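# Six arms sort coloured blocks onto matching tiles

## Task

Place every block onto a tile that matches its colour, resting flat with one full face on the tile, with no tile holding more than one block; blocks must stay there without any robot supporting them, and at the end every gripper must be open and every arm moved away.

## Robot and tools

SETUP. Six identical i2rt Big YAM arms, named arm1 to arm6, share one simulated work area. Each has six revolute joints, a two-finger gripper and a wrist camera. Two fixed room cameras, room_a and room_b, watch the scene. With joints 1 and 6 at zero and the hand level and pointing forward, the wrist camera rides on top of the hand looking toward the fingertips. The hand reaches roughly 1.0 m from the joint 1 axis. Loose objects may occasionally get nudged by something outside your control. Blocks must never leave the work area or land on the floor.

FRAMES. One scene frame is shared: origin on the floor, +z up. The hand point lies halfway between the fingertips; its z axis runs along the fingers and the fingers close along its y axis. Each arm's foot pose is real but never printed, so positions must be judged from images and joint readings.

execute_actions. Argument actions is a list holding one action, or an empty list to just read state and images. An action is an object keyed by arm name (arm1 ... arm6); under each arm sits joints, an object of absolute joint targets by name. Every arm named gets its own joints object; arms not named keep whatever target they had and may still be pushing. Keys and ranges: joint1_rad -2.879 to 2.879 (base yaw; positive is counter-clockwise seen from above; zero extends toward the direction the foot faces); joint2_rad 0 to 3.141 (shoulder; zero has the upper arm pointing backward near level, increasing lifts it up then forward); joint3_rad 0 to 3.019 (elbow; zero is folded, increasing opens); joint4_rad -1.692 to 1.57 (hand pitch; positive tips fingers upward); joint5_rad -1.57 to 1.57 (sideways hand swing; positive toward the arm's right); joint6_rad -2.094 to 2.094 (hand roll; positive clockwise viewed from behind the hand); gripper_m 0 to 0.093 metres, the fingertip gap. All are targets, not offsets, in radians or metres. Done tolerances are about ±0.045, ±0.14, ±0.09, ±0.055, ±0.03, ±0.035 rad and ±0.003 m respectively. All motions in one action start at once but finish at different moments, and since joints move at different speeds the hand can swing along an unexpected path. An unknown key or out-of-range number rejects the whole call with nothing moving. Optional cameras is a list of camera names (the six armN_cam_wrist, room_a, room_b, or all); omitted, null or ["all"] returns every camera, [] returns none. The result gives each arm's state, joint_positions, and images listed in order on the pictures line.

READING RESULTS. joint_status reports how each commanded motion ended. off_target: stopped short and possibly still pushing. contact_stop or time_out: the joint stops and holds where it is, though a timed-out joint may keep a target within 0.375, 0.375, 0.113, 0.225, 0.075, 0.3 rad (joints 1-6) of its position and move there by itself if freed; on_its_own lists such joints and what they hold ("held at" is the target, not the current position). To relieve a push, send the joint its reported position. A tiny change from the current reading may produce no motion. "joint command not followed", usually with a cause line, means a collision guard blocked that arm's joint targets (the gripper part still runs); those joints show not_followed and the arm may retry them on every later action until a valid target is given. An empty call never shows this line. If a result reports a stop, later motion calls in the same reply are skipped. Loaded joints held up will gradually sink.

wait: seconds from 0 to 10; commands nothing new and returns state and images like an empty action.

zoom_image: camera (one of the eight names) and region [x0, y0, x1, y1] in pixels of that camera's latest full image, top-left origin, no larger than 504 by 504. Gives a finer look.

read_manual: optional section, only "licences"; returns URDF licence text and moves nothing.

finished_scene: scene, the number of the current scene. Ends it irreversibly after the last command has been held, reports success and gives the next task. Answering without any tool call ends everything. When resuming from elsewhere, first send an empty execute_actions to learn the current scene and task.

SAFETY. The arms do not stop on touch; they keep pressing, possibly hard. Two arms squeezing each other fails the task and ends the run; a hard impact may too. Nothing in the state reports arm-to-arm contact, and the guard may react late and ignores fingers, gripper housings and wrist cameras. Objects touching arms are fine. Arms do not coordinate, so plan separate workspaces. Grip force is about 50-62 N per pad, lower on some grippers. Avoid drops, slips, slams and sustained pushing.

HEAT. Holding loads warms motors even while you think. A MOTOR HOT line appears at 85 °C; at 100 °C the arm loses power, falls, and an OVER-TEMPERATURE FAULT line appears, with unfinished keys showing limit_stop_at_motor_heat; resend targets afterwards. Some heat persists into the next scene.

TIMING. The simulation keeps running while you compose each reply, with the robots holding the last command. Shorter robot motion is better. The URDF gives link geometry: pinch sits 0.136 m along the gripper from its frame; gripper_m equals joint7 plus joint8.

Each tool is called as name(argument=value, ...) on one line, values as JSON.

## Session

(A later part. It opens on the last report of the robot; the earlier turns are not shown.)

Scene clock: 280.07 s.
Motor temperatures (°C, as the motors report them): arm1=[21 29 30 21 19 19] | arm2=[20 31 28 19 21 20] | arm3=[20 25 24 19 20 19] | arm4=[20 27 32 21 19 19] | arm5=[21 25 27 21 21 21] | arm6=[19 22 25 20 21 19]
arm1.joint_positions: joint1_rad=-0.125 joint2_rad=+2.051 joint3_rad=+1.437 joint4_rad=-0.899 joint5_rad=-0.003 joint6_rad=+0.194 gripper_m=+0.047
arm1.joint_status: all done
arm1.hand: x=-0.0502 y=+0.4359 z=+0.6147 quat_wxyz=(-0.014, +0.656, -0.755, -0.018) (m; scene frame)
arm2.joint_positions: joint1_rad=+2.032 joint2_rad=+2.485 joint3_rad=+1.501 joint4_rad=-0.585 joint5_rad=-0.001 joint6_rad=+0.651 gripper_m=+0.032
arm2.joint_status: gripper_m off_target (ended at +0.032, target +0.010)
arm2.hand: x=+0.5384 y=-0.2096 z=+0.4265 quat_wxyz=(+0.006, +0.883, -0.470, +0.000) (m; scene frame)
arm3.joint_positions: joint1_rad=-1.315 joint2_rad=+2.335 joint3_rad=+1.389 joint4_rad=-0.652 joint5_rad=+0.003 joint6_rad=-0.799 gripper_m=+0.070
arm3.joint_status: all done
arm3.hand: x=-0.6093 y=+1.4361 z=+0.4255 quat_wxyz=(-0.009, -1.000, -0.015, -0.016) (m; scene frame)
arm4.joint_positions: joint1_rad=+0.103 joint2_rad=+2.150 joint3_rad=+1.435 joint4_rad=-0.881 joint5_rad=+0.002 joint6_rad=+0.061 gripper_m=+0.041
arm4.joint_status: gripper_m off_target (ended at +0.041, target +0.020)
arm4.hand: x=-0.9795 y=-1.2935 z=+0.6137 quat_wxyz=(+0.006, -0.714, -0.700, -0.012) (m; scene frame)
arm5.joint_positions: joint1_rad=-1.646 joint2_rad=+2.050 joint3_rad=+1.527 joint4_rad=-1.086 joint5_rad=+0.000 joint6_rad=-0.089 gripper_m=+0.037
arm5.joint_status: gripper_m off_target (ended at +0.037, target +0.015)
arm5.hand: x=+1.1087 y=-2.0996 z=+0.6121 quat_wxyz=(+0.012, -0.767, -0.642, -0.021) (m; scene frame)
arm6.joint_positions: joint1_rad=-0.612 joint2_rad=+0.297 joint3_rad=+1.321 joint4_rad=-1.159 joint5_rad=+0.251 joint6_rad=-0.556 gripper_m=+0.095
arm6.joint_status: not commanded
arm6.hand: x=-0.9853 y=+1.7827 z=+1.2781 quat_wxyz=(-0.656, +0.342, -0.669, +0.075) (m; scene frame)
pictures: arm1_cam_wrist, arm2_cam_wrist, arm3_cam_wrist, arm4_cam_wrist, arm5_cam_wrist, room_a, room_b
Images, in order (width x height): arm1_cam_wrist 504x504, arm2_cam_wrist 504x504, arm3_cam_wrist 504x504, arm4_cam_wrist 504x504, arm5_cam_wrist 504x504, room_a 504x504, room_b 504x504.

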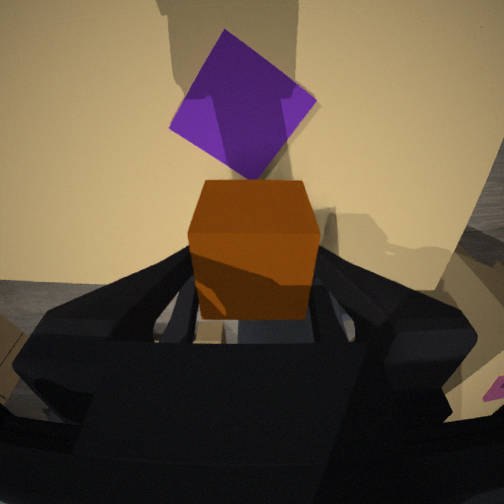

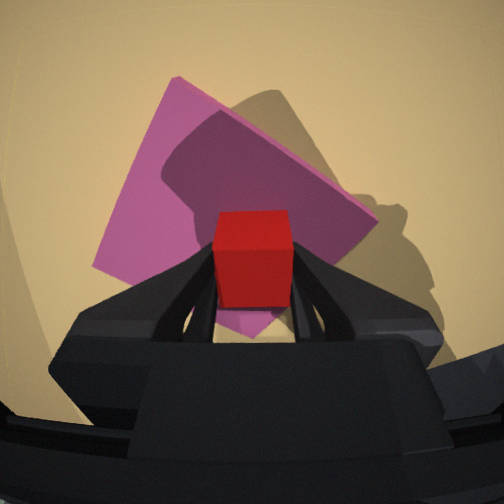

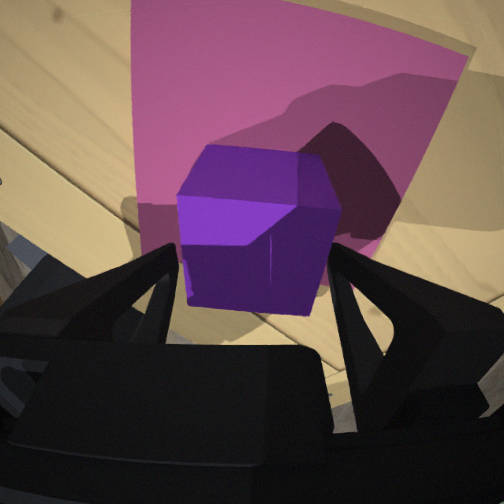

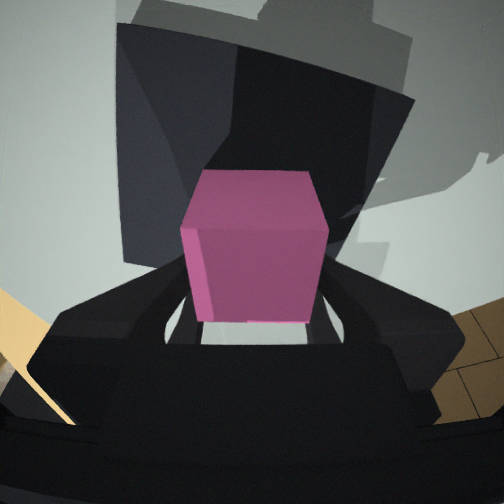

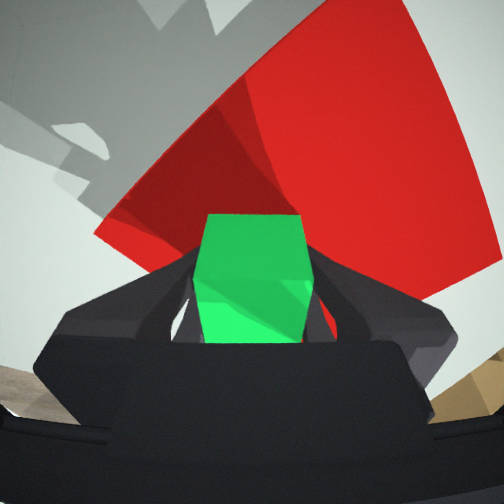

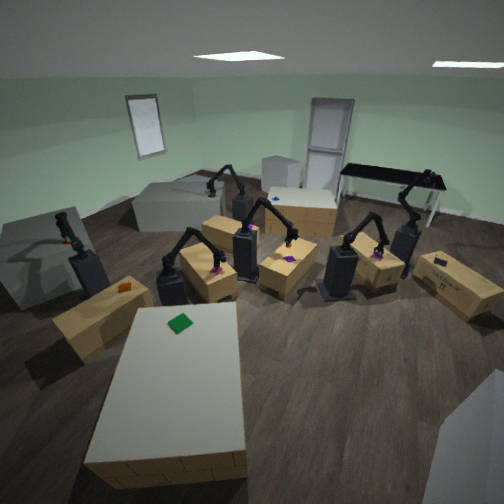

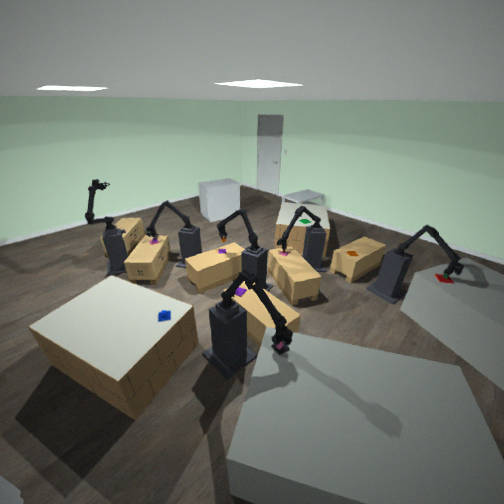

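execute_actions(actions=[{"arm1": {"joints": {"joint1_rad": -1.889, "joint2_rad": 2.29, "joint3_rad": 1.42, "joint4_rad": -0.68}}, "arm2": {"joints": {"joint1_rad": -0.8, "joint2_rad": 1.74, "joint3_rad": 1.29, "joint4_rad": -1.0, "joint6_rad": 0.0}}, "arm3": {"joints": {"joint1_rad": -1.28, "joint4_rad": -0.6, "joint6_rad": -0.72}}, "arm4": {"joints": {"joint1_rad": 1.91, "joint2_rad": 1.85, "joint3_rad": 1.5, "joint4_rad": -1.1}}, "arm5": {"joints": {"joint1_rad": 1.65, "joint2_rad": 1.75, "joint3_rad": 1.44, "joint4_rad": -1.05, "joint6_rad": 0.0}}}], cameras=["arm1_cam_wrist", "arm2_cam_wrist", "arm3_cam_wrist", "arm4_cam_wrist", "arm5_cam_wrist", "room_a"])

Scene clock: 395.37 s.
Motor temperatures (°C, as the motors report them): arm1=[21 30 31 21 19 19] | arm2=[20 31 28 19 21 20] | arm3=[20 26 24 19 20 19] | arm4=[20 27 32 21 19 19] | arm5=[21 26 27 21 21 21] | arm6=[19 22 24 20 21 19]
arm1.joint_positions: joint1_rad=-1.897 joint2_rad=+2.286 joint3_rad=+1.423 joint4_rad=-0.675 joint5_rad=+0.001 joint6_rad=+0.195 gripper_m=+0.047
arm1.joint_status: all done
arm1.hand: x=+0.5529 y=-0.2332 z=+0.4903 quat_wxyz=(-0.019, -0.170, -0.985, +0.005) (m; scene frame)
arm2.joint_positions: joint1_rad=-0.805 joint2_rad=+1.736 joint3_rad=+1.298 joint4_rad=-0.986 joint5_rad=+0.000 joint6_rad=+0.010 gripper_m=+0.032
arm2.joint_status: all done
arm2.hand: x=+1.6170 y=-0.4034 z=+0.7676 quat_wxyz=(-0.071, -0.016, -0.997, +0.005) (m; scene frame)
arm3.joint_positions: joint1_rad=-1.279 joint2_rad=+2.335 joint3_rad=+1.389 joint4_rad=-0.610 joint5_rad=+0.003 joint6_rad=-0.732 gripper_m=+0.070
arm3.joint_status: all done
arm3.hand: x=-0.6305 y=+1.4287 z=+0.4252 quat_wxyz=(+0.006, -1.000, +0.000, -0.001) (m; scene frame)
arm4.joint_positions: joint1_rad=+1.916 joint2_rad=+1.854 joint3_rad=+1.501 joint4_rad=-1.084 joint5_rad=+0.000 joint6_rad=+0.063 gripper_m=+0.041
arm4.joint_status: all done
arm4.hand: x=-0.4433 y=-0.5628 z=+0.8055 quat_wxyz=(-0.072, +0.110, -0.991, -0.011) (m; scene frame)
arm5.joint_positions: joint1_rad=+1.656 joint2_rad=+1.777 joint3_rad=+1.428 joint4_rad=-1.055 joint5_rad=+0.000 joint6_rad=-0.012 gripper_m=+0.037
arm5.joint_status: all done
arm5.hand: x=+1.3199 y=-0.9806 z=+0.7380 quat_wxyz=(-0.067, +0.671, -0.736, -0.056) (m; scene frame)
arm6.joint_positions: joint1_rad=-0.612 joint2_rad=+0.297 joint3_rad=+1.321 joint4_rad=-1.159 joint5_rad=+0.251 joint6_rad=-0.556 gripper_m=+0.095
arm6.joint_status: not commanded
arm6.hand: x=-0.9853 y=+1.7827 z=+1.2781 quat_wxyz=(-0.656, +0.342, -0.669, +0.075) (m; scene frame)
pictures: arm1_cam_wrist, arm2_cam_wrist, arm3_cam_wrist, arm4_cam_wrist, arm5_cam_wrist, room_a
Images, in order (width x height): arm1_cam_wrist 504x504, arm2_cam_wrist 504x504, arm3_cam_wrist 504x504, arm4_cam_wrist 504x504, arm5_cam_wrist 504x504, room_a 504x504.

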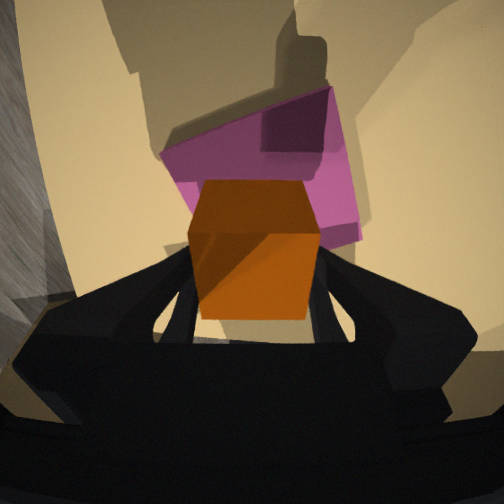

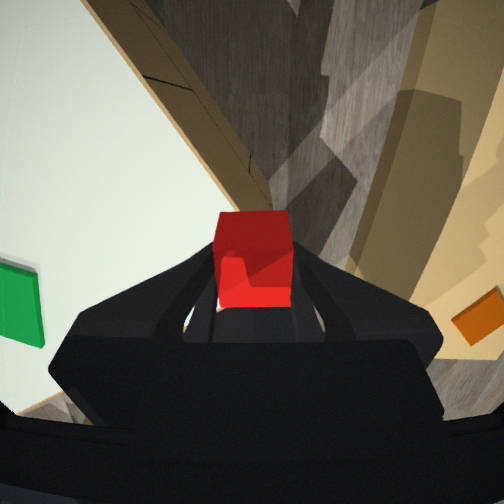

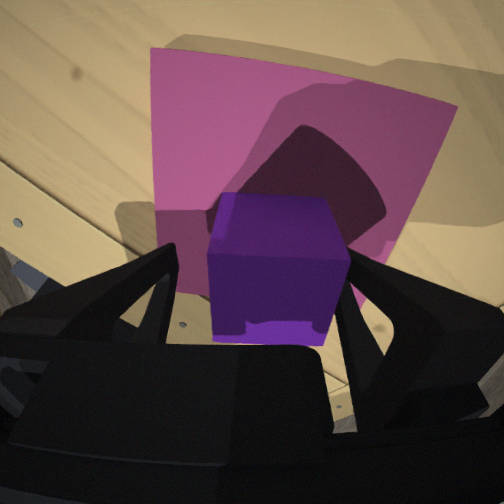

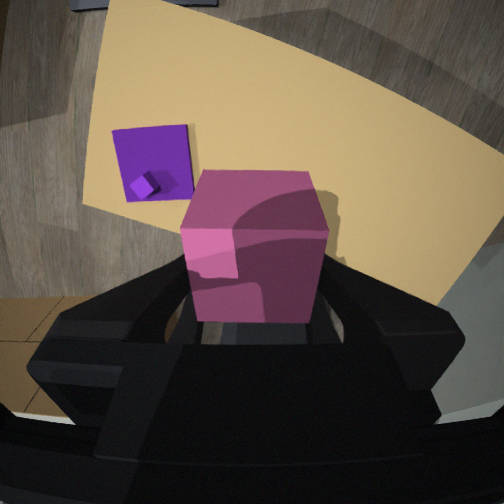

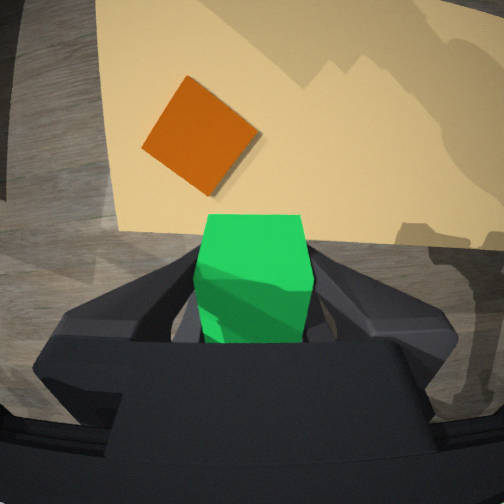

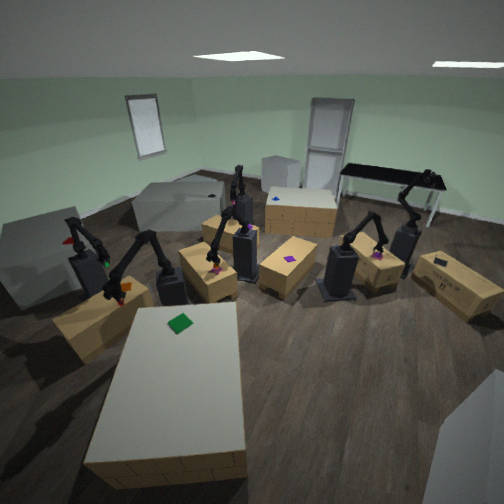

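execute_actions(actions=[{"arm1": {"joints": {"joint1_rad": -1.92, "joint2_rad": 2.37, "joint3_rad": 1.445, "joint4_rad": -0.645}}, "arm2": {"joints": {"joint1_rad": -1.735, "joint2_rad": 2.575, "joint3_rad": 1.9, "joint4_rad": -0.86}}, "arm3": {"joints": {"gripper_m": 0.02}}, "arm4": {"joints": {"joint2_rad": 2.465, "joint3_rad": 1.535, "joint4_rad": -0.63}}, "arm5": {"joints": {"joint1_rad": 1.773, "joint2_rad": 2.335, "joint3_rad": 1.545, "joint4_rad": -0.75}}}], cameras=["arm1_cam_wrist", "arm2_cam_wrist", "arm3_cam_wrist", "arm4_cam_wrist", "arm5_cam_wrist", "room_a"])

Scene clock: 446.60 s.
Motor temperatures (°C, as the motors report them): arm1=[21 30 30 21 19 19] | arm2=[20 30 28 19 21 20] | arm3=[20 27 24 19 20 19] | arm4=[20 27 32 21 19 19] | arm5=[21 26 27 20 21 21] | arm6=[19 22 24 20 21 19]
arm1.joint_positions: joint1_rad=-1.915 joint2_rad=+2.368 joint3_rad=+1.427 joint4_rad=-0.649 joint5_rad=-0.001 joint6_rad=+0.195 gripper_m=+0.047
arm1.joint_status: all done
arm1.hand: x=+0.5341 y=-0.2407 z=+0.4465 quat_wxyz=(+0.007, -0.179, -0.984, +0.005) (m; scene frame)
arm2.joint_positions: joint1_rad=-1.725 joint2_rad=+2.605 joint3_rad=+1.860 joint4_rad=-0.860 joint5_rad=+0.002 joint6_rad=+0.008 gripper_m=+0.032
arm2.joint_status: all done
arm2.hand: x=+1.4673 y=-0.9241 z=+0.4470 quat_wxyz=(+0.015, -0.457, -0.889, -0.002) (m; scene frame)
arm3.joint_positions: joint1_rad=-1.279 joint2_rad=+2.335 joint3_rad=+1.389 joint4_rad=-0.607 joint5_rad=+0.002 joint6_rad=-0.731 gripper_m=+0.047
arm3.joint_status: gripper_m off_target (ended at +0.047, target +0.020)
arm3.hand: x=-0.6310 y=+1.4291 z=+0.4252 quat_wxyz=(+0.006, -1.000, +0.000, +0.000) (m; scene frame)
arm4.joint_positions: joint1_rad=+1.916 joint2_rad=+2.454 joint3_rad=+1.523 joint4_rad=-0.645 joint5_rad=+0.000 joint6_rad=+0.063 gripper_m=+0.041
arm4.joint_status: all done
arm4.hand: x=-0.4393 y=-0.5631 z=+0.4719 quat_wxyz=(-0.003, +0.110, -0.994, +0.001) (m; scene frame)
arm5.joint_positions: joint1_rad=+1.776 joint2_rad=+2.350 joint3_rad=+1.524 joint4_rad=-0.765 joint5_rad=-0.002 joint6_rad=-0.011 gripper_m=+0.037
arm5.joint_status: all done
arm5.hand: x=+1.2535 y=-0.9505 z=+0.4493 quat_wxyz=(+0.003, +0.716, -0.698, +0.006) (m; scene frame)
arm6.joint_positions: joint1_rad=-0.612 joint2_rad=+0.297 joint3_rad=+1.321 joint4_rad=-1.159 joint5_rad=+0.251 joint6_rad=-0.556 gripper_m=+0.095
arm6.joint_status: not commanded
arm6.hand: x=-0.9853 y=+1.7827 z=+1.2781 quat_wxyz=(-0.656, +0.342, -0.669, +0.075) (m; scene frame)
pictures: arm1_cam_wrist, arm2_cam_wrist, arm3_cam_wrist, arm4_cam_wrist, arm5_cam_wrist, room_a
Images, in order (width x height): arm1_cam_wrist 504x504, arm2_cam_wrist 504x504, arm3_cam_wrist 504x504, arm4_cam_wrist 504x504, arm5_cam_wrist 504x504, room_a 504x504.

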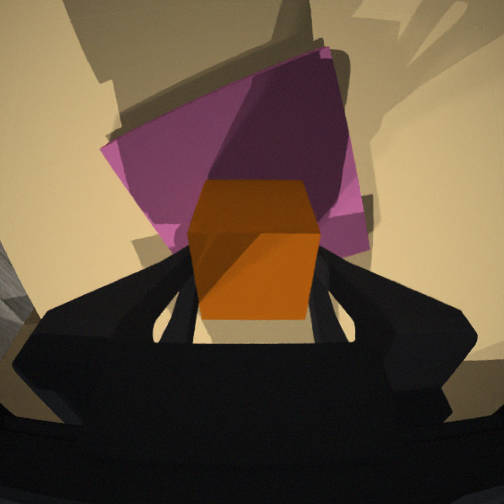

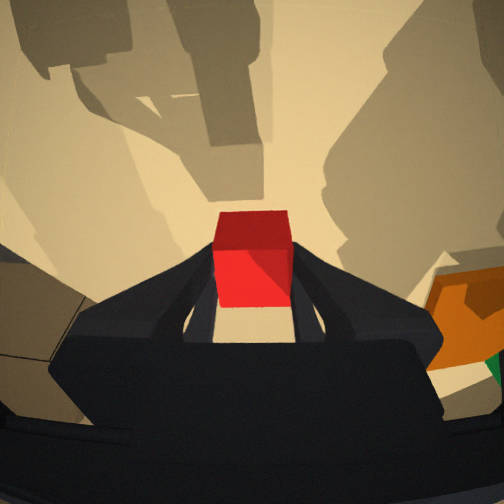

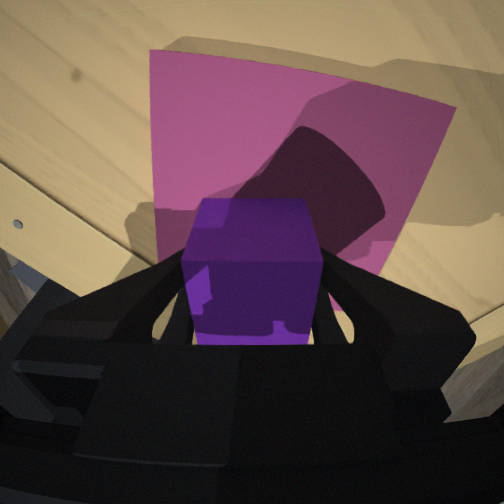

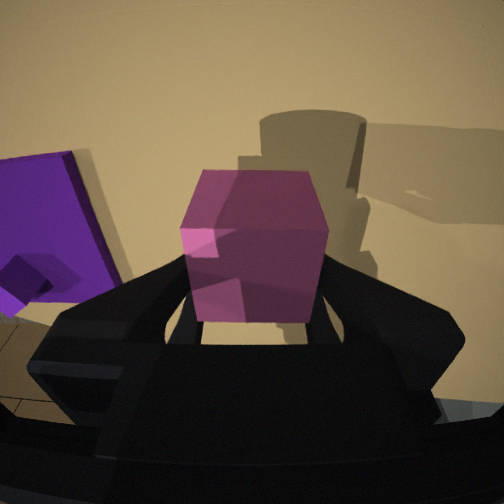

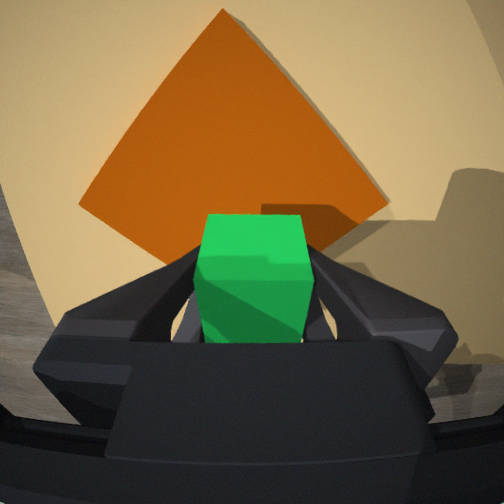

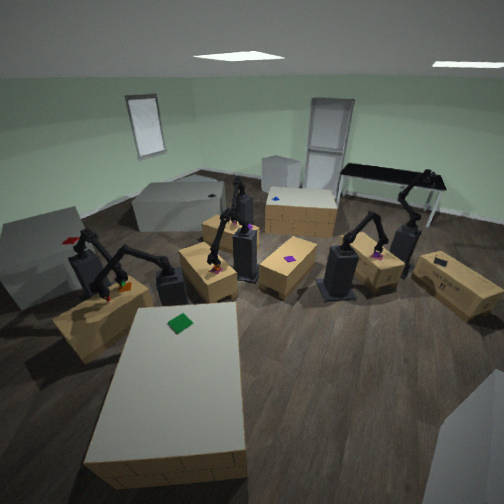

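execute_actions(actions=[{"arm1": {"joints": {"gripper_m": 0.09, "joint2_rad": 2.17}}, "arm2": {"joints": {"joint2_rad": 2.63, "joint4_rad": -0.8}}, "arm3": {"joints": {"joint2_rad": 2.12, "joint4_rad": -0.75}}, "arm4": {"joints": {"joint2_rad": 2.555, "joint3_rad": 1.545, "joint4_rad": -0.55}}, "arm5": {"joints": {"joint2_rad": 2.4, "joint3_rad": 1.55, "joint4_rad": -0.71}}}], cameras=["arm1_cam_wrist", "arm2_cam_wrist", "arm4_cam_wrist", "arm5_cam_wrist"])

Scene clock: 476.93 s.
Motor temperatures (°C, as the motors report them): arm1=[21 30 30 21 19 19] | arm2=[20 32 29 19 21 20] | arm3=[20 27 24 19 20 19] | arm4=[20 28 30 21 19 19] | arm5=[21 27 27 20 21 21] | arm6=[19 22 24 20 21 19]
arm1.joint_positions: joint1_rad=-1.915 joint2_rad=+2.158 joint3_rad=+1.432 joint4_rad=-0.649 joint5_rad=-0.001 joint6_rad=+0.195 gripper_m=+0.090
arm1.joint_status: all done
arm1.hand: x=+0.5946 y=-0.2494 z=+0.5684 quat_wxyz=(-0.100, -0.178, -0.979, +0.003) (m; scene frame)
arm2.joint_positions: joint1_rad=-1.725 joint2_rad=+2.610 joint3_rad=+1.860 joint4_rad=-0.817 joint5_rad=+0.002 joint6_rad=+0.008 gripper_m=+0.032
arm2.joint_status: all done
arm2.hand: x=+1.4724 y=-0.9311 z=+0.4435 quat_wxyz=(-0.002, -0.457, -0.889, +0.007) (m; scene frame)
arm3.joint_positions: joint1_rad=-1.279 joint2_rad=+2.126 joint3_rad=+1.394 joint4_rad=-0.744 joint5_rad=+0.002 joint6_rad=-0.731 gripper_m=+0.047
arm3.joint_status: all done
arm3.hand: x=-0.6517 y=+1.4467 z=+0.5403 quat_wxyz=(+0.032, -0.999, +0.000, +0.029) (m; scene frame)
arm4.joint_positions: joint1_rad=+1.916 joint2_rad=+2.553 joint3_rad=+1.523 joint4_rad=-0.566 joint5_rad=+0.000 joint6_rad=+0.063 gripper_m=+0.041
arm4.joint_status: all done
arm4.hand: x=-0.4570 y=-0.5685 z=+0.4170 quat_wxyz=(+0.006, +0.110, -0.994, +0.003) (m; scene frame)
arm5.joint_positions: joint1_rad=+1.776 joint2_rad=+2.415 joint3_rad=+1.524 joint4_rad=-0.724 joint5_rad=-0.002 joint6_rad=-0.011 gripper_m=+0.037
arm5.joint_status: all done
arm5.hand: x=+1.2539 y=-0.9612 z=+0.4121 quat_wxyz=(+0.011, +0.716, -0.698, +0.014) (m; scene frame)
arm6.joint_positions: joint1_rad=-0.612 joint2_rad=+0.297 joint3_rad=+1.321 joint4_rad=-1.159 joint5_rad=+0.251 joint6_rad=-0.556 gripper_m=+0.095
arm6.joint_status: not commanded
arm6.hand: x=-0.9853 y=+1.7827 z=+1.2781 quat_wxyz=(-0.656, +0.342, -0.669, +0.075) (m; scene frame)
pictures: arm1_cam_wrist, arm2_cam_wrist, arm4_cam_wrist, arm5_cam_wrist
Images, in order (width x height): arm1_cam_wrist 504x504, arm2_cam_wrist 504x504, arm4_cam_wrist 504x504, arm5_cam_wrist 504x504.

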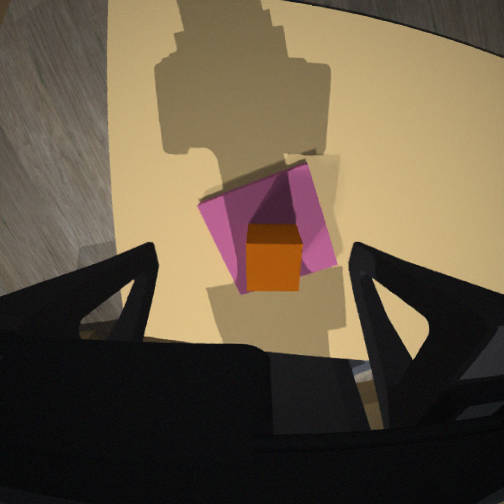

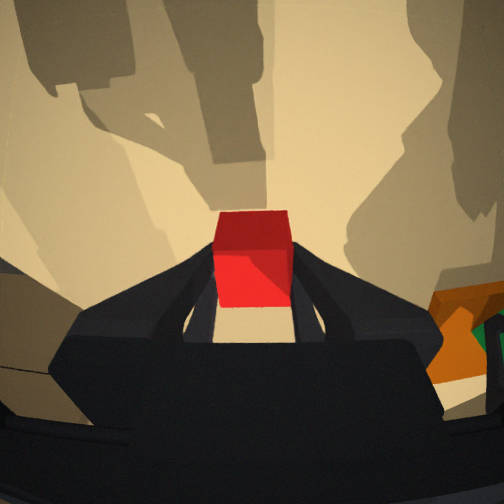

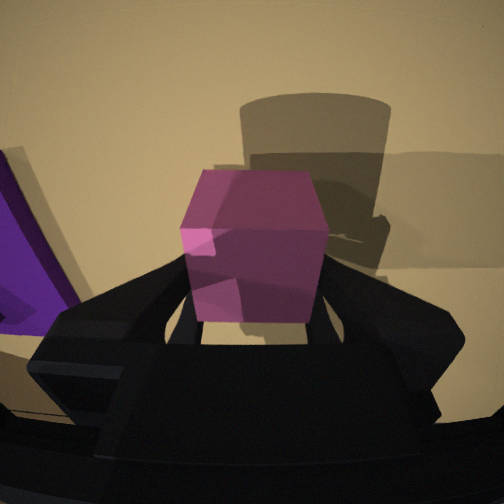

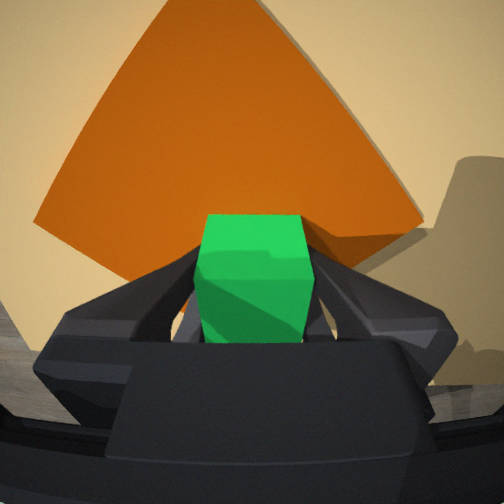

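execute_actions(actions=[{"arm2": {"joints": {"joint2_rad": 2.668, "joint4_rad": -0.775}}, "arm4": {"joints": {"joint2_rad": 2.575}}, "arm5": {"joints": {"gripper_m": 0.09}}}], cameras=["arm2_cam_wrist", "arm4_cam_wrist", "arm5_cam_wrist"])

Scene clock: 504.90 s.
Motor temperatures (°C, as the motors report them): arm1=[21 30 31 21 19 19] | arm2=[20 32 30 19 21 20] | arm3=[20 27 24 19 20 19] | arm4=[20 28 30 21 19 19] | arm5=[21 27 27 20 21 21] | arm6=[19 22 24 20 21 19]
arm1.joint_positions: joint1_rad=-1.915 joint2_rad=+2.158 joint3_rad=+1.432 joint4_rad=-0.649 joint5_rad=-0.001 joint6_rad=+0.195 gripper_m=+0.090
arm1.joint_status: not commanded
arm1.hand: x=+0.5946 y=-0.2494 z=+0.5684 quat_wxyz=(-0.100, -0.178, -0.979, +0.003) (m; scene frame)
arm2.joint_positions: joint1_rad=-1.726 joint2_rad=+2.653 joint3_rad=+1.864 joint4_rad=-0.788 joint5_rad=+0.001 joint6_rad=+0.008 gripper_m=+0.032
arm2.joint_status: all done
arm2.hand: x=+1.4675 y=-0.9254 z=+0.4173 quat_wxyz=(+0.003, -0.458, -0.889, +0.004) (m; scene frame)
arm3.joint_positions: joint1_rad=-1.279 joint2_rad=+2.126 joint3_rad=+1.394 joint4_rad=-0.744 joint5_rad=+0.002 joint6_rad=-0.731 gripper_m=+0.047
arm3.joint_status: not commanded
arm3.hand: x=-0.6517 y=+1.4467 z=+0.5403 quat_wxyz=(+0.032, -0.999, +0.000, +0.029) (m; scene frame)
arm4.joint_positions: joint1_rad=+1.916 joint2_rad=+2.553 joint3_rad=+1.523 joint4_rad=-0.566 joint5_rad=+0.000 joint6_rad=+0.063 gripper_m=+0.041
arm4.joint_status: all done
arm4.hand: x=-0.4570 y=-0.5685 z=+0.4170 quat_wxyz=(+0.006, +0.110, -0.994, +0.003) (m; scene frame)
arm5.joint_positions: joint1_rad=+1.776 joint2_rad=+2.415 joint3_rad=+1.524 joint4_rad=-0.724 joint5_rad=-0.002 joint6_rad=-0.011 gripper_m=+0.090
arm5.joint_status: all done
arm5.hand: x=+1.2539 y=-0.9612 z=+0.4121 quat_wxyz=(+0.011, +0.716, -0.698, +0.014) (m; scene frame)
arm6.joint_positions: joint1_rad=-0.612 joint2_rad=+0.297 joint3_rad=+1.321 joint4_rad=-1.159 joint5_rad=+0.251 joint6_rad=-0.556 gripper_m=+0.095
arm6.joint_status: not commanded
arm6.hand: x=-0.9853 y=+1.7827 z=+1.2781 quat_wxyz=(-0.656, +0.342, -0.669, +0.075) (m; scene frame)
pictures: arm2_cam_wrist, arm4_cam_wrist, arm5_cam_wrist
Images, in order (width x height): arm2_cam_wrist 504x504, arm4_cam_wrist 504x504, arm5_cam_wrist 504x504.

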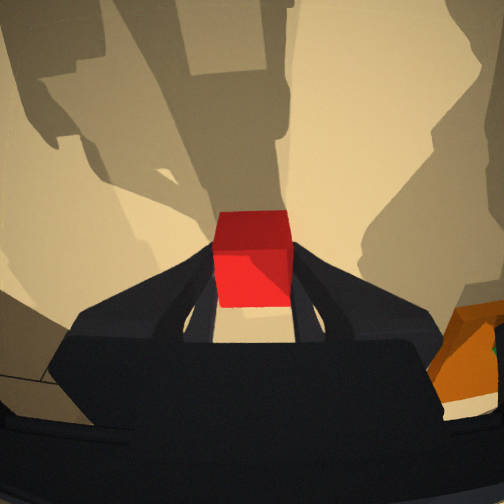

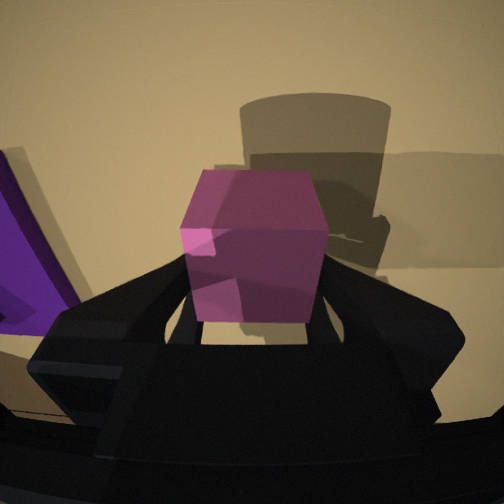

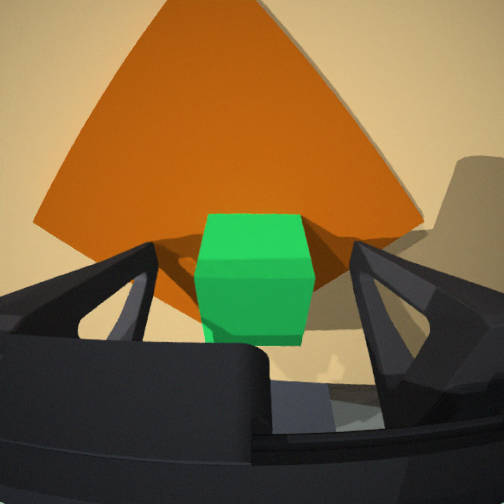

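execute_actions(actions=[{"arm1": {"joints": {"joint1_rad": -1.45, "joint2_rad": 1.95, "joint4_rad": -0.9}}, "arm2": {"joints": {"gripper_m": 0.093, "joint2_rad": 2.44, "joint3_rad": 1.53, "joint4_rad": -0.665}}, "arm3": {"joints": {"joint1_rad": -0.9, "joint2_rad": 1.76, "joint4_rad": -1.05}}, "arm4": {"joints": {"joint2_rad": 2.595, "joint4_rad": -0.54}}, "arm5": {"joints": {"joint2_rad": 2.02, "joint3_rad": 1.15}}}], cameras=["arm2_cam_wrist", "arm4_cam_wrist", "arm5_cam_wrist", "room_a"])

Scene clock: 534.40 s.
Motor temperatures (°C, as the motors report them): arm1=[21 30 31 21 19 19] | arm2=[20 32 29 19 21 20] | arm3=[20 27 25 19 20 19] | arm4=[20 28 30 21 19 19] | arm5=[21 27 26 20 21 21] | arm6=[19 22 24 20 21 19]
arm1.joint_positions: joint1_rad=-1.456 joint2_rad=+1.938 joint3_rad=+1.432 joint4_rad=-0.892 joint5_rad=-0.002 joint6_rad=+0.195 gripper_m=+0.090
arm1.joint_status: all done
arm1.hand: x=+0.5531 y=+0.0271 z=+0.6839 quat_wxyz=(-0.085, +0.050, -0.995, -0.016) (m; scene frame)
arm2.joint_positions: joint1_rad=-1.726 joint2_rad=+2.450 joint3_rad=+1.530 joint4_rad=-0.681 joint5_rad=+0.001 joint6_rad=+0.008 gripper_m=+0.093
arm2.joint_status: all done
arm2.hand: x=+1.4237 y=-0.8645 z=+0.4554 quat_wxyz=(+0.013, -0.458, -0.889, -0.001) (m; scene frame)
arm3.joint_positions: joint1_rad=-0.906 joint2_rad=+1.774 joint3_rad=+1.391 joint4_rad=-1.044 joint5_rad=-0.003 joint6_rad=-0.730 gripper_m=+0.047
arm3.joint_status: all done
arm3.hand: x=-0.7370 y=+1.2488 z=+0.7248 quat_wxyz=(+0.035, -0.981, -0.184, +0.057) (m; scene frame)
arm4.joint_positions: joint1_rad=+1.916 joint2_rad=+2.572 joint3_rad=+1.523 joint4_rad=-0.556 joint5_rad=+0.000 joint6_rad=+0.063 gripper_m=+0.041
arm4.joint_status: all done
arm4.hand: x=-0.4626 y=-0.5702 z=+0.4063 quat_wxyz=(+0.011, +0.110, -0.994, +0.004) (m; scene frame)
arm5.joint_positions: joint1_rad=+1.776 joint2_rad=+2.021 joint3_rad=+1.153 joint4_rad=-0.720 joint5_rad=-0.002 joint6_rad=-0.011 gripper_m=+0.090
arm5.joint_status: all done
arm5.hand: x=+1.2544 y=-1.0508 z=+0.5273 quat_wxyz=(+0.002, +0.716, -0.698, +0.005) (m; scene frame)
arm6.joint_positions: joint1_rad=-0.612 joint2_rad=+0.297 joint3_rad=+1.321 joint4_rad=-1.159 joint5_rad=+0.251 joint6_rad=-0.556 gripper_m=+0.095
arm6.joint_status: not commanded
arm6.hand: x=-0.9853 y=+1.7827 z=+1.2781 quat_wxyz=(-0.656, +0.342, -0.669, +0.075) (m; scene frame)
pictures: arm2_cam_wrist, arm4_cam_wrist, arm5_cam_wrist, room_a
Images, in order (width x height): arm2_cam_wrist 504x504, arm4_cam_wrist 504x504, arm5_cam_wrist 504x504, room_a 504x504.

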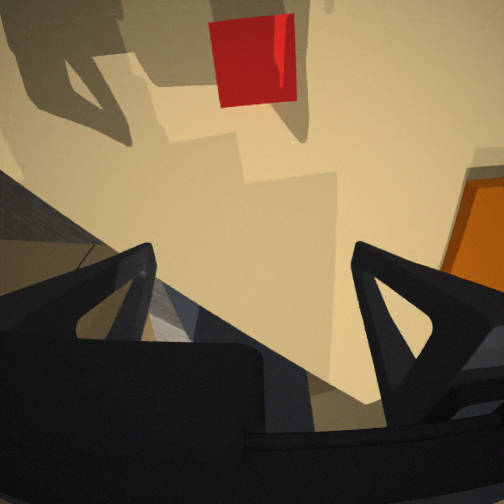

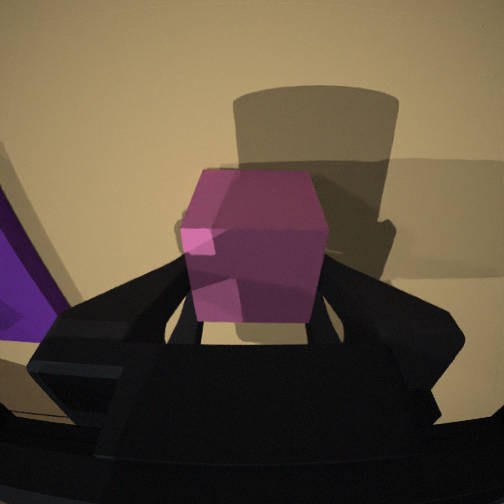

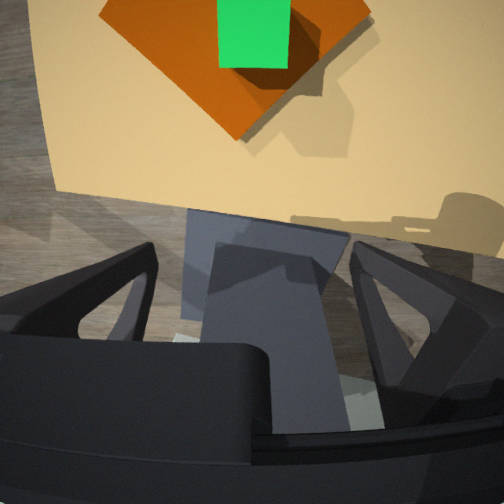

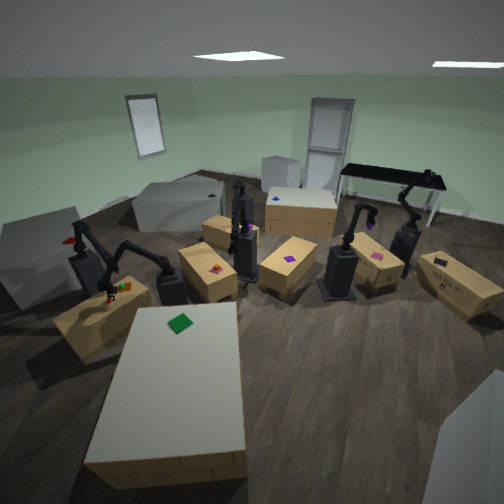

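execute_actions(actions=[{"arm1": {"joints": {"joint1_rad": -0.75, "joint2_rad": 1.8, "joint3_rad": 1.3, "joint4_rad": -1.0}}, "arm2": {"joints": {"joint1_rad": -2.06, "joint2_rad": 2.425, "joint4_rad": -0.655, "joint6_rad": 0.26}}, "arm3": {"joints": {"joint1_rad": -0.25}}, "arm4": {"joints": {"gripper_m": 0.09, "joint2_rad": 2.25, "joint4_rad": -0.8}}, "arm5": {"joints": {"joint1_rad": 2.1, "joint2_rad": 1.68, "joint3_rad": 0.92, "joint4_rad": -0.85}}}], cameras=["arm2_cam_wrist", "arm4_cam_wrist", "room_a", "room_b"])

Scene clock: 544.47 s.
Motor temperatures (°C, as the motors report them): arm1=[21 30 31 21 19 19] | arm2=[20 32 28 19 21 20] | arm3=[20 27 25 19 20 19] | arm4=[20 28 30 21 19 19] | arm5=[21 27 26 20 21 21] | arm6=[19 22 24 20 21 19]
arm1.joint_positions: joint1_rad=-0.743 joint2_rad=+1.793 joint3_rad=+1.306 joint4_rad=-0.994 joint5_rad=-0.001 joint6_rad=+0.195 gripper_m=+0.090
arm1.joint_status: all done
arm1.hand: x=+0.2653 y=+0.3033 z=+0.7092 quat_wxyz=(-0.036, +0.394, -0.918, -0.020) (m; scene frame)
arm2.joint_positions: joint1_rad=-2.057 joint2_rad=+2.450 joint3_rad=+1.530 joint4_rad=-0.668 joint5_rad=+0.001 joint6_rad=+0.250 gripper_m=+0.093
arm2.joint_status: all done
arm2.hand: x=+1.2532 y=-0.9526 z=+0.4568 quat_wxyz=(+0.006, -0.690, -0.723, +0.001) (m; scene frame)
arm3.joint_positions: joint1_rad=-0.249 joint2_rad=+1.774 joint3_rad=+1.391 joint4_rad=-1.044 joint5_rad=-0.001 joint6_rad=-0.730 gripper_m=+0.047
arm3.joint_status: all done
arm3.hand: x=-0.7480 y=+0.8914 z=+0.7248 quat_wxyz=(+0.012, -0.869, -0.491, +0.066) (m; scene frame)
arm4.joint_positions: joint1_rad=+1.916 joint2_rad=+2.238 joint3_rad=+1.541 joint4_rad=-0.785 joint5_rad=+0.000 joint6_rad=+0.063 gripper_m=+0.090
arm4.joint_status: all done
arm4.hand: x=-0.4026 y=-0.5518 z=+0.6023 quat_wxyz=(-0.050, +0.110, -0.993, -0.007) (m; scene frame)
arm5.joint_positions: joint1_rad=+2.104 joint2_rad=+1.678 joint3_rad=+0.925 joint4_rad=-0.838 joint5_rad=-0.002 joint6_rad=-0.010 gripper_m=+0.090
arm5.joint_status: all done
arm5.hand: x=+1.1254 y=-1.1618 z=+0.6137 quat_wxyz=(+0.001, +0.820, -0.572, +0.008) (m; scene frame)
arm6.joint_positions: joint1_rad=-0.612 joint2_rad=+0.297 joint3_rad=+1.321 joint4_rad=-1.159 joint5_rad=+0.251 joint6_rad=-0.556 gripper_m=+0.095
arm6.joint_status: not commanded
arm6.hand: x=-0.9853 y=+1.7827 z=+1.2781 quat_wxyz=(-0.656, +0.342, -0.669, +0.075) (m; scene frame)
pictures: arm2_cam_wrist, arm4_cam_wrist, room_a, room_b
Images, in order (width x height): arm2_cam_wrist 504x504, arm4_cam_wrist 504x504, room_a 504x504, room_b 504x504.

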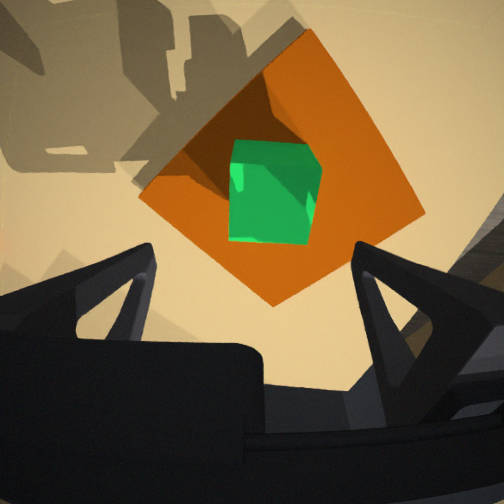

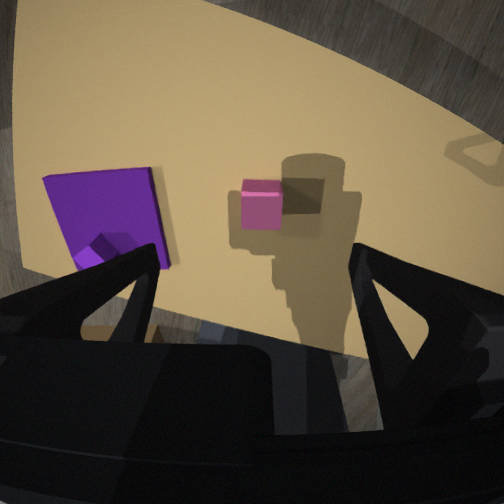

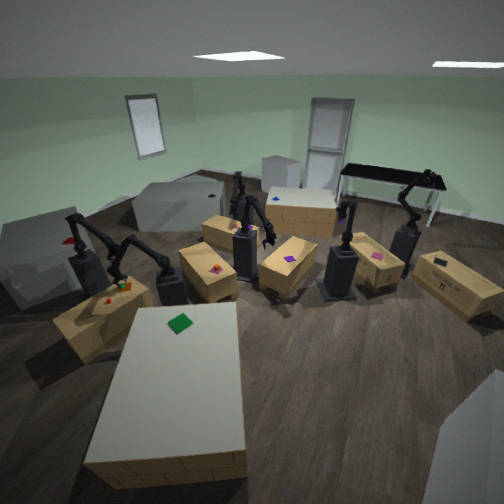

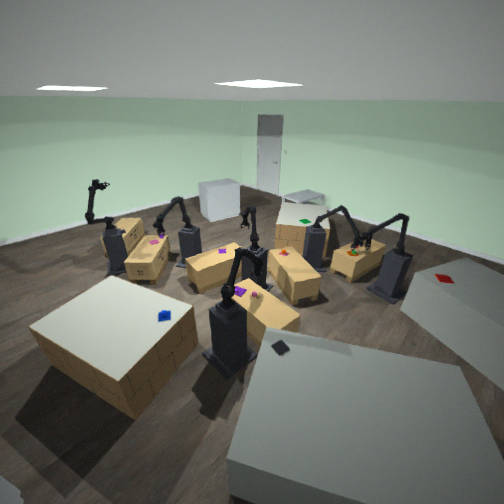

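execute_actions(actions=[{"arm2": {"joints": {"joint1_rad": -2.09, "joint2_rad": 2.565, "joint3_rad": 1.65, "joint4_rad": -0.635, "joint6_rad": 0.31, "gripper_m": 0.075}}}], cameras=["arm2_cam_wrist", "arm4_cam_wrist"])

zoom_image(camera="arm4_cam_wrist", region=[20, 150, 200, 290])

Scene clock: 569.00 s.
Motor temperatures (°C, as the motors report them): arm1=[21 29 31 21 19 19] | arm2=[20 33 27 19 21 20] | arm3=[20 26 26 19 20 19] | arm4=[20 29 30 21 19 19] | arm5=[21 26 26 20 21 21] | arm6=[19 22 24 20 21 19]
arm1.joint_positions: joint1_rad=-0.743 joint2_rad=+1.793 joint3_rad=+1.306 joint4_rad=-0.994 joint5_rad=-0.001 joint6_rad=+0.195 gripper_m=+0.090
arm1.joint_status: not commanded
arm1.hand: x=+0.2653 y=+0.3033 z=+0.7092 quat_wxyz=(-0.036, +0.394, -0.918, -0.020) (m; scene frame)
arm2.joint_positions: joint1_rad=-2.083 joint2_rad=+2.560 joint3_rad=+1.621 joint4_rad=-0.645 joint5_rad=+0.001 joint6_rad=+0.300 gripper_m=+0.075
arm2.joint_status: all done
arm2.hand: x=+1.2423 y=-0.9707 z=+0.4150 quat_wxyz=(+0.004, -0.717, -0.697, +0.002) (m; scene frame)
arm3.joint_positions: joint1_rad=-0.249 joint2_rad=+1.774 joint3_rad=+1.391 joint4_rad=-1.044 joint5_rad=-0.001 joint6_rad=-0.730 gripper_m=+0.047
arm3.joint_status: not commanded
arm3.hand: x=-0.7480 y=+0.8914 z=+0.7248 quat_wxyz=(+0.012, -0.869, -0.491, +0.066) (m; scene frame)
arm4.joint_positions: joint1_rad=+1.916 joint2_rad=+2.238 joint3_rad=+1.541 joint4_rad=-0.785 joint5_rad=+0.000 joint6_rad=+0.063 gripper_m=+0.090
arm4.joint_status: not commanded
arm4.hand: x=-0.4026 y=-0.5518 z=+0.6023 quat_wxyz=(-0.050, +0.110, -0.993, -0.007) (m; scene frame)
arm5.joint_positions: joint1_rad=+2.104 joint2_rad=+1.678 joint3_rad=+0.925 joint4_rad=-0.838 joint5_rad=-0.002 joint6_rad=-0.010 gripper_m=+0.090
arm5.joint_status: not commanded
arm5.hand: x=+1.1254 y=-1.1618 z=+0.6137 quat_wxyz=(+0.001, +0.820, -0.572, +0.008) (m; scene frame)
arm6.joint_positions: joint1_rad=-0.612 joint2_rad=+0.297 joint3_rad=+1.321 joint4_rad=-1.159 joint5_rad=+0.251 joint6_rad=-0.556 gripper_m=+0.095
arm6.joint_status: not commanded
arm6.hand: x=-0.9853 y=+1.7827 z=+1.2781 quat_wxyz=(-0.656, +0.342, -0.669, +0.075) (m; scene frame)
pictures: arm2_cam_wrist, arm4_cam_wrist
Images, in order (width x height): arm2_cam_wrist 504x504, arm4_cam_wrist 504x504.

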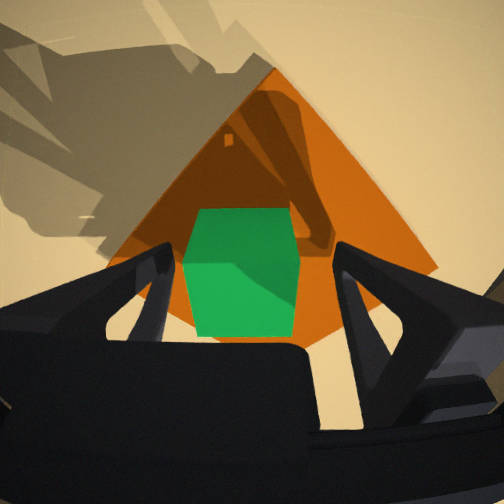

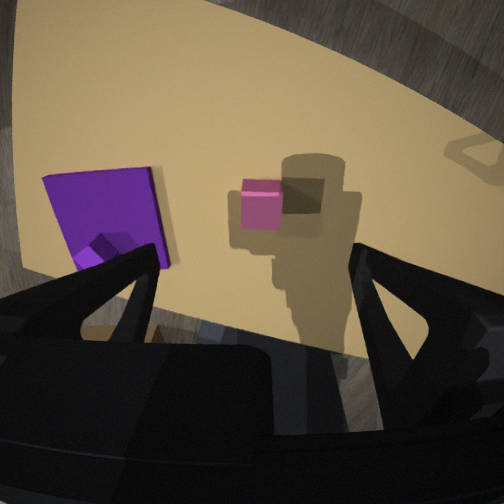

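Region (20, 150, 200, 290) of arm4_cam_wrist's 504x504 image, scaled by 2.800, with more detail than that image has.

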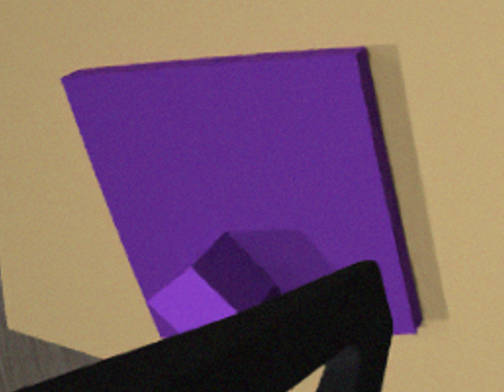

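execute_actions(actions=[{"arm2": {"joints": {"gripper_m": 0.015}}}], cameras=["arm2_cam_wrist"])

Scene clock: 572.20 s.
Motor temperatures (°C, as the motors report them): arm1=[21 29 31 21 19 19] | arm2=[20 33 28 19 21 20] | arm3=[20 26 26 19 20 19] | arm4=[20 29 30 21 19 19] | arm5=[21 25 26 20 21 21] | arm6=[19 22 24 20 21 19]
arm1.joint_positions: joint1_rad=-0.743 joint2_rad=+1.793 joint3_rad=+1.306 joint4_rad=-0.994 joint5_rad=-0.001 joint6_rad=+0.195 gripper_m=+0.090
arm1.joint_status: not commanded
arm1.hand: x=+0.2653 y=+0.3033 z=+0.7092 quat_wxyz=(-0.036, +0.394, -0.918, -0.020) (m; scene frame)
arm2.joint_positions: joint1_rad=-2.083 joint2_rad=+2.560 joint3_rad=+1.621 joint4_rad=-0.645 joint5_rad=+0.001 joint6_rad=+0.301 gripper_m=+0.038
arm2.joint_status: gripper_m off_target (ended at +0.038, target +0.015)
arm2.hand: x=+1.2423 y=-0.9707 z=+0.4150 quat_wxyz=(+0.004, -0.718, -0.696, +0.002) (m; scene frame)
arm3.joint_positions: joint1_rad=-0.249 joint2_rad=+1.774 joint3_rad=+1.391 joint4_rad=-1.044 joint5_rad=-0.001 joint6_rad=-0.730 gripper_m=+0.047
arm3.joint_status: not commanded
arm3.hand: x=-0.7480 y=+0.8914 z=+0.7248 quat_wxyz=(+0.012, -0.869, -0.491, +0.066) (m; scene frame)
arm4.joint_positions: joint1_rad=+1.916 joint2_rad=+2.238 joint3_rad=+1.541 joint4_rad=-0.785 joint5_rad=+0.000 joint6_rad=+0.063 gripper_m=+0.090
arm4.joint_status: not commanded
arm4.hand: x=-0.4026 y=-0.5518 z=+0.6023 quat_wxyz=(-0.050, +0.110, -0.993, -0.007) (m; scene frame)
arm5.joint_positions: joint1_rad=+2.104 joint2_rad=+1.678 joint3_rad=+0.925 joint4_rad=-0.838 joint5_rad=-0.002 joint6_rad=-0.010 gripper_m=+0.090
arm5.joint_status: not commanded
arm5.hand: x=+1.1254 y=-1.1618 z=+0.6137 quat_wxyz=(+0.001, +0.820, -0.572, +0.008) (m; scene frame)
arm6.joint_positions: joint1_rad=-0.612 joint2_rad=+0.297 joint3_rad=+1.321 joint4_rad=-1.159 joint5_rad=+0.251 joint6_rad=-0.556 gripper_m=+0.095
arm6.joint_status: not commanded
arm6.hand: x=-0.9853 y=+1.7827 z=+1.2781 quat_wxyz=(-0.656, +0.342, -0.669, +0.075) (m; scene frame)
pictures: arm2_cam_wrist
Images, in order (width x height): arm2_cam_wrist 504x504.

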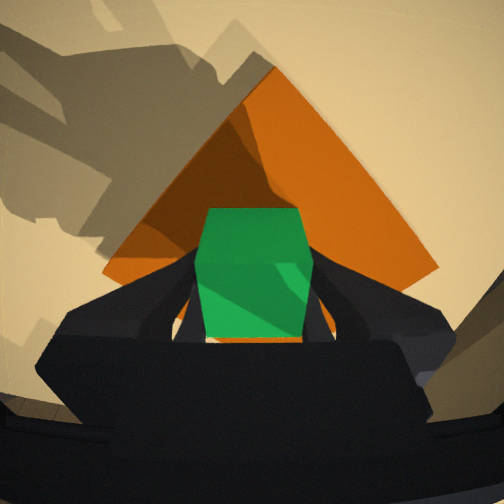

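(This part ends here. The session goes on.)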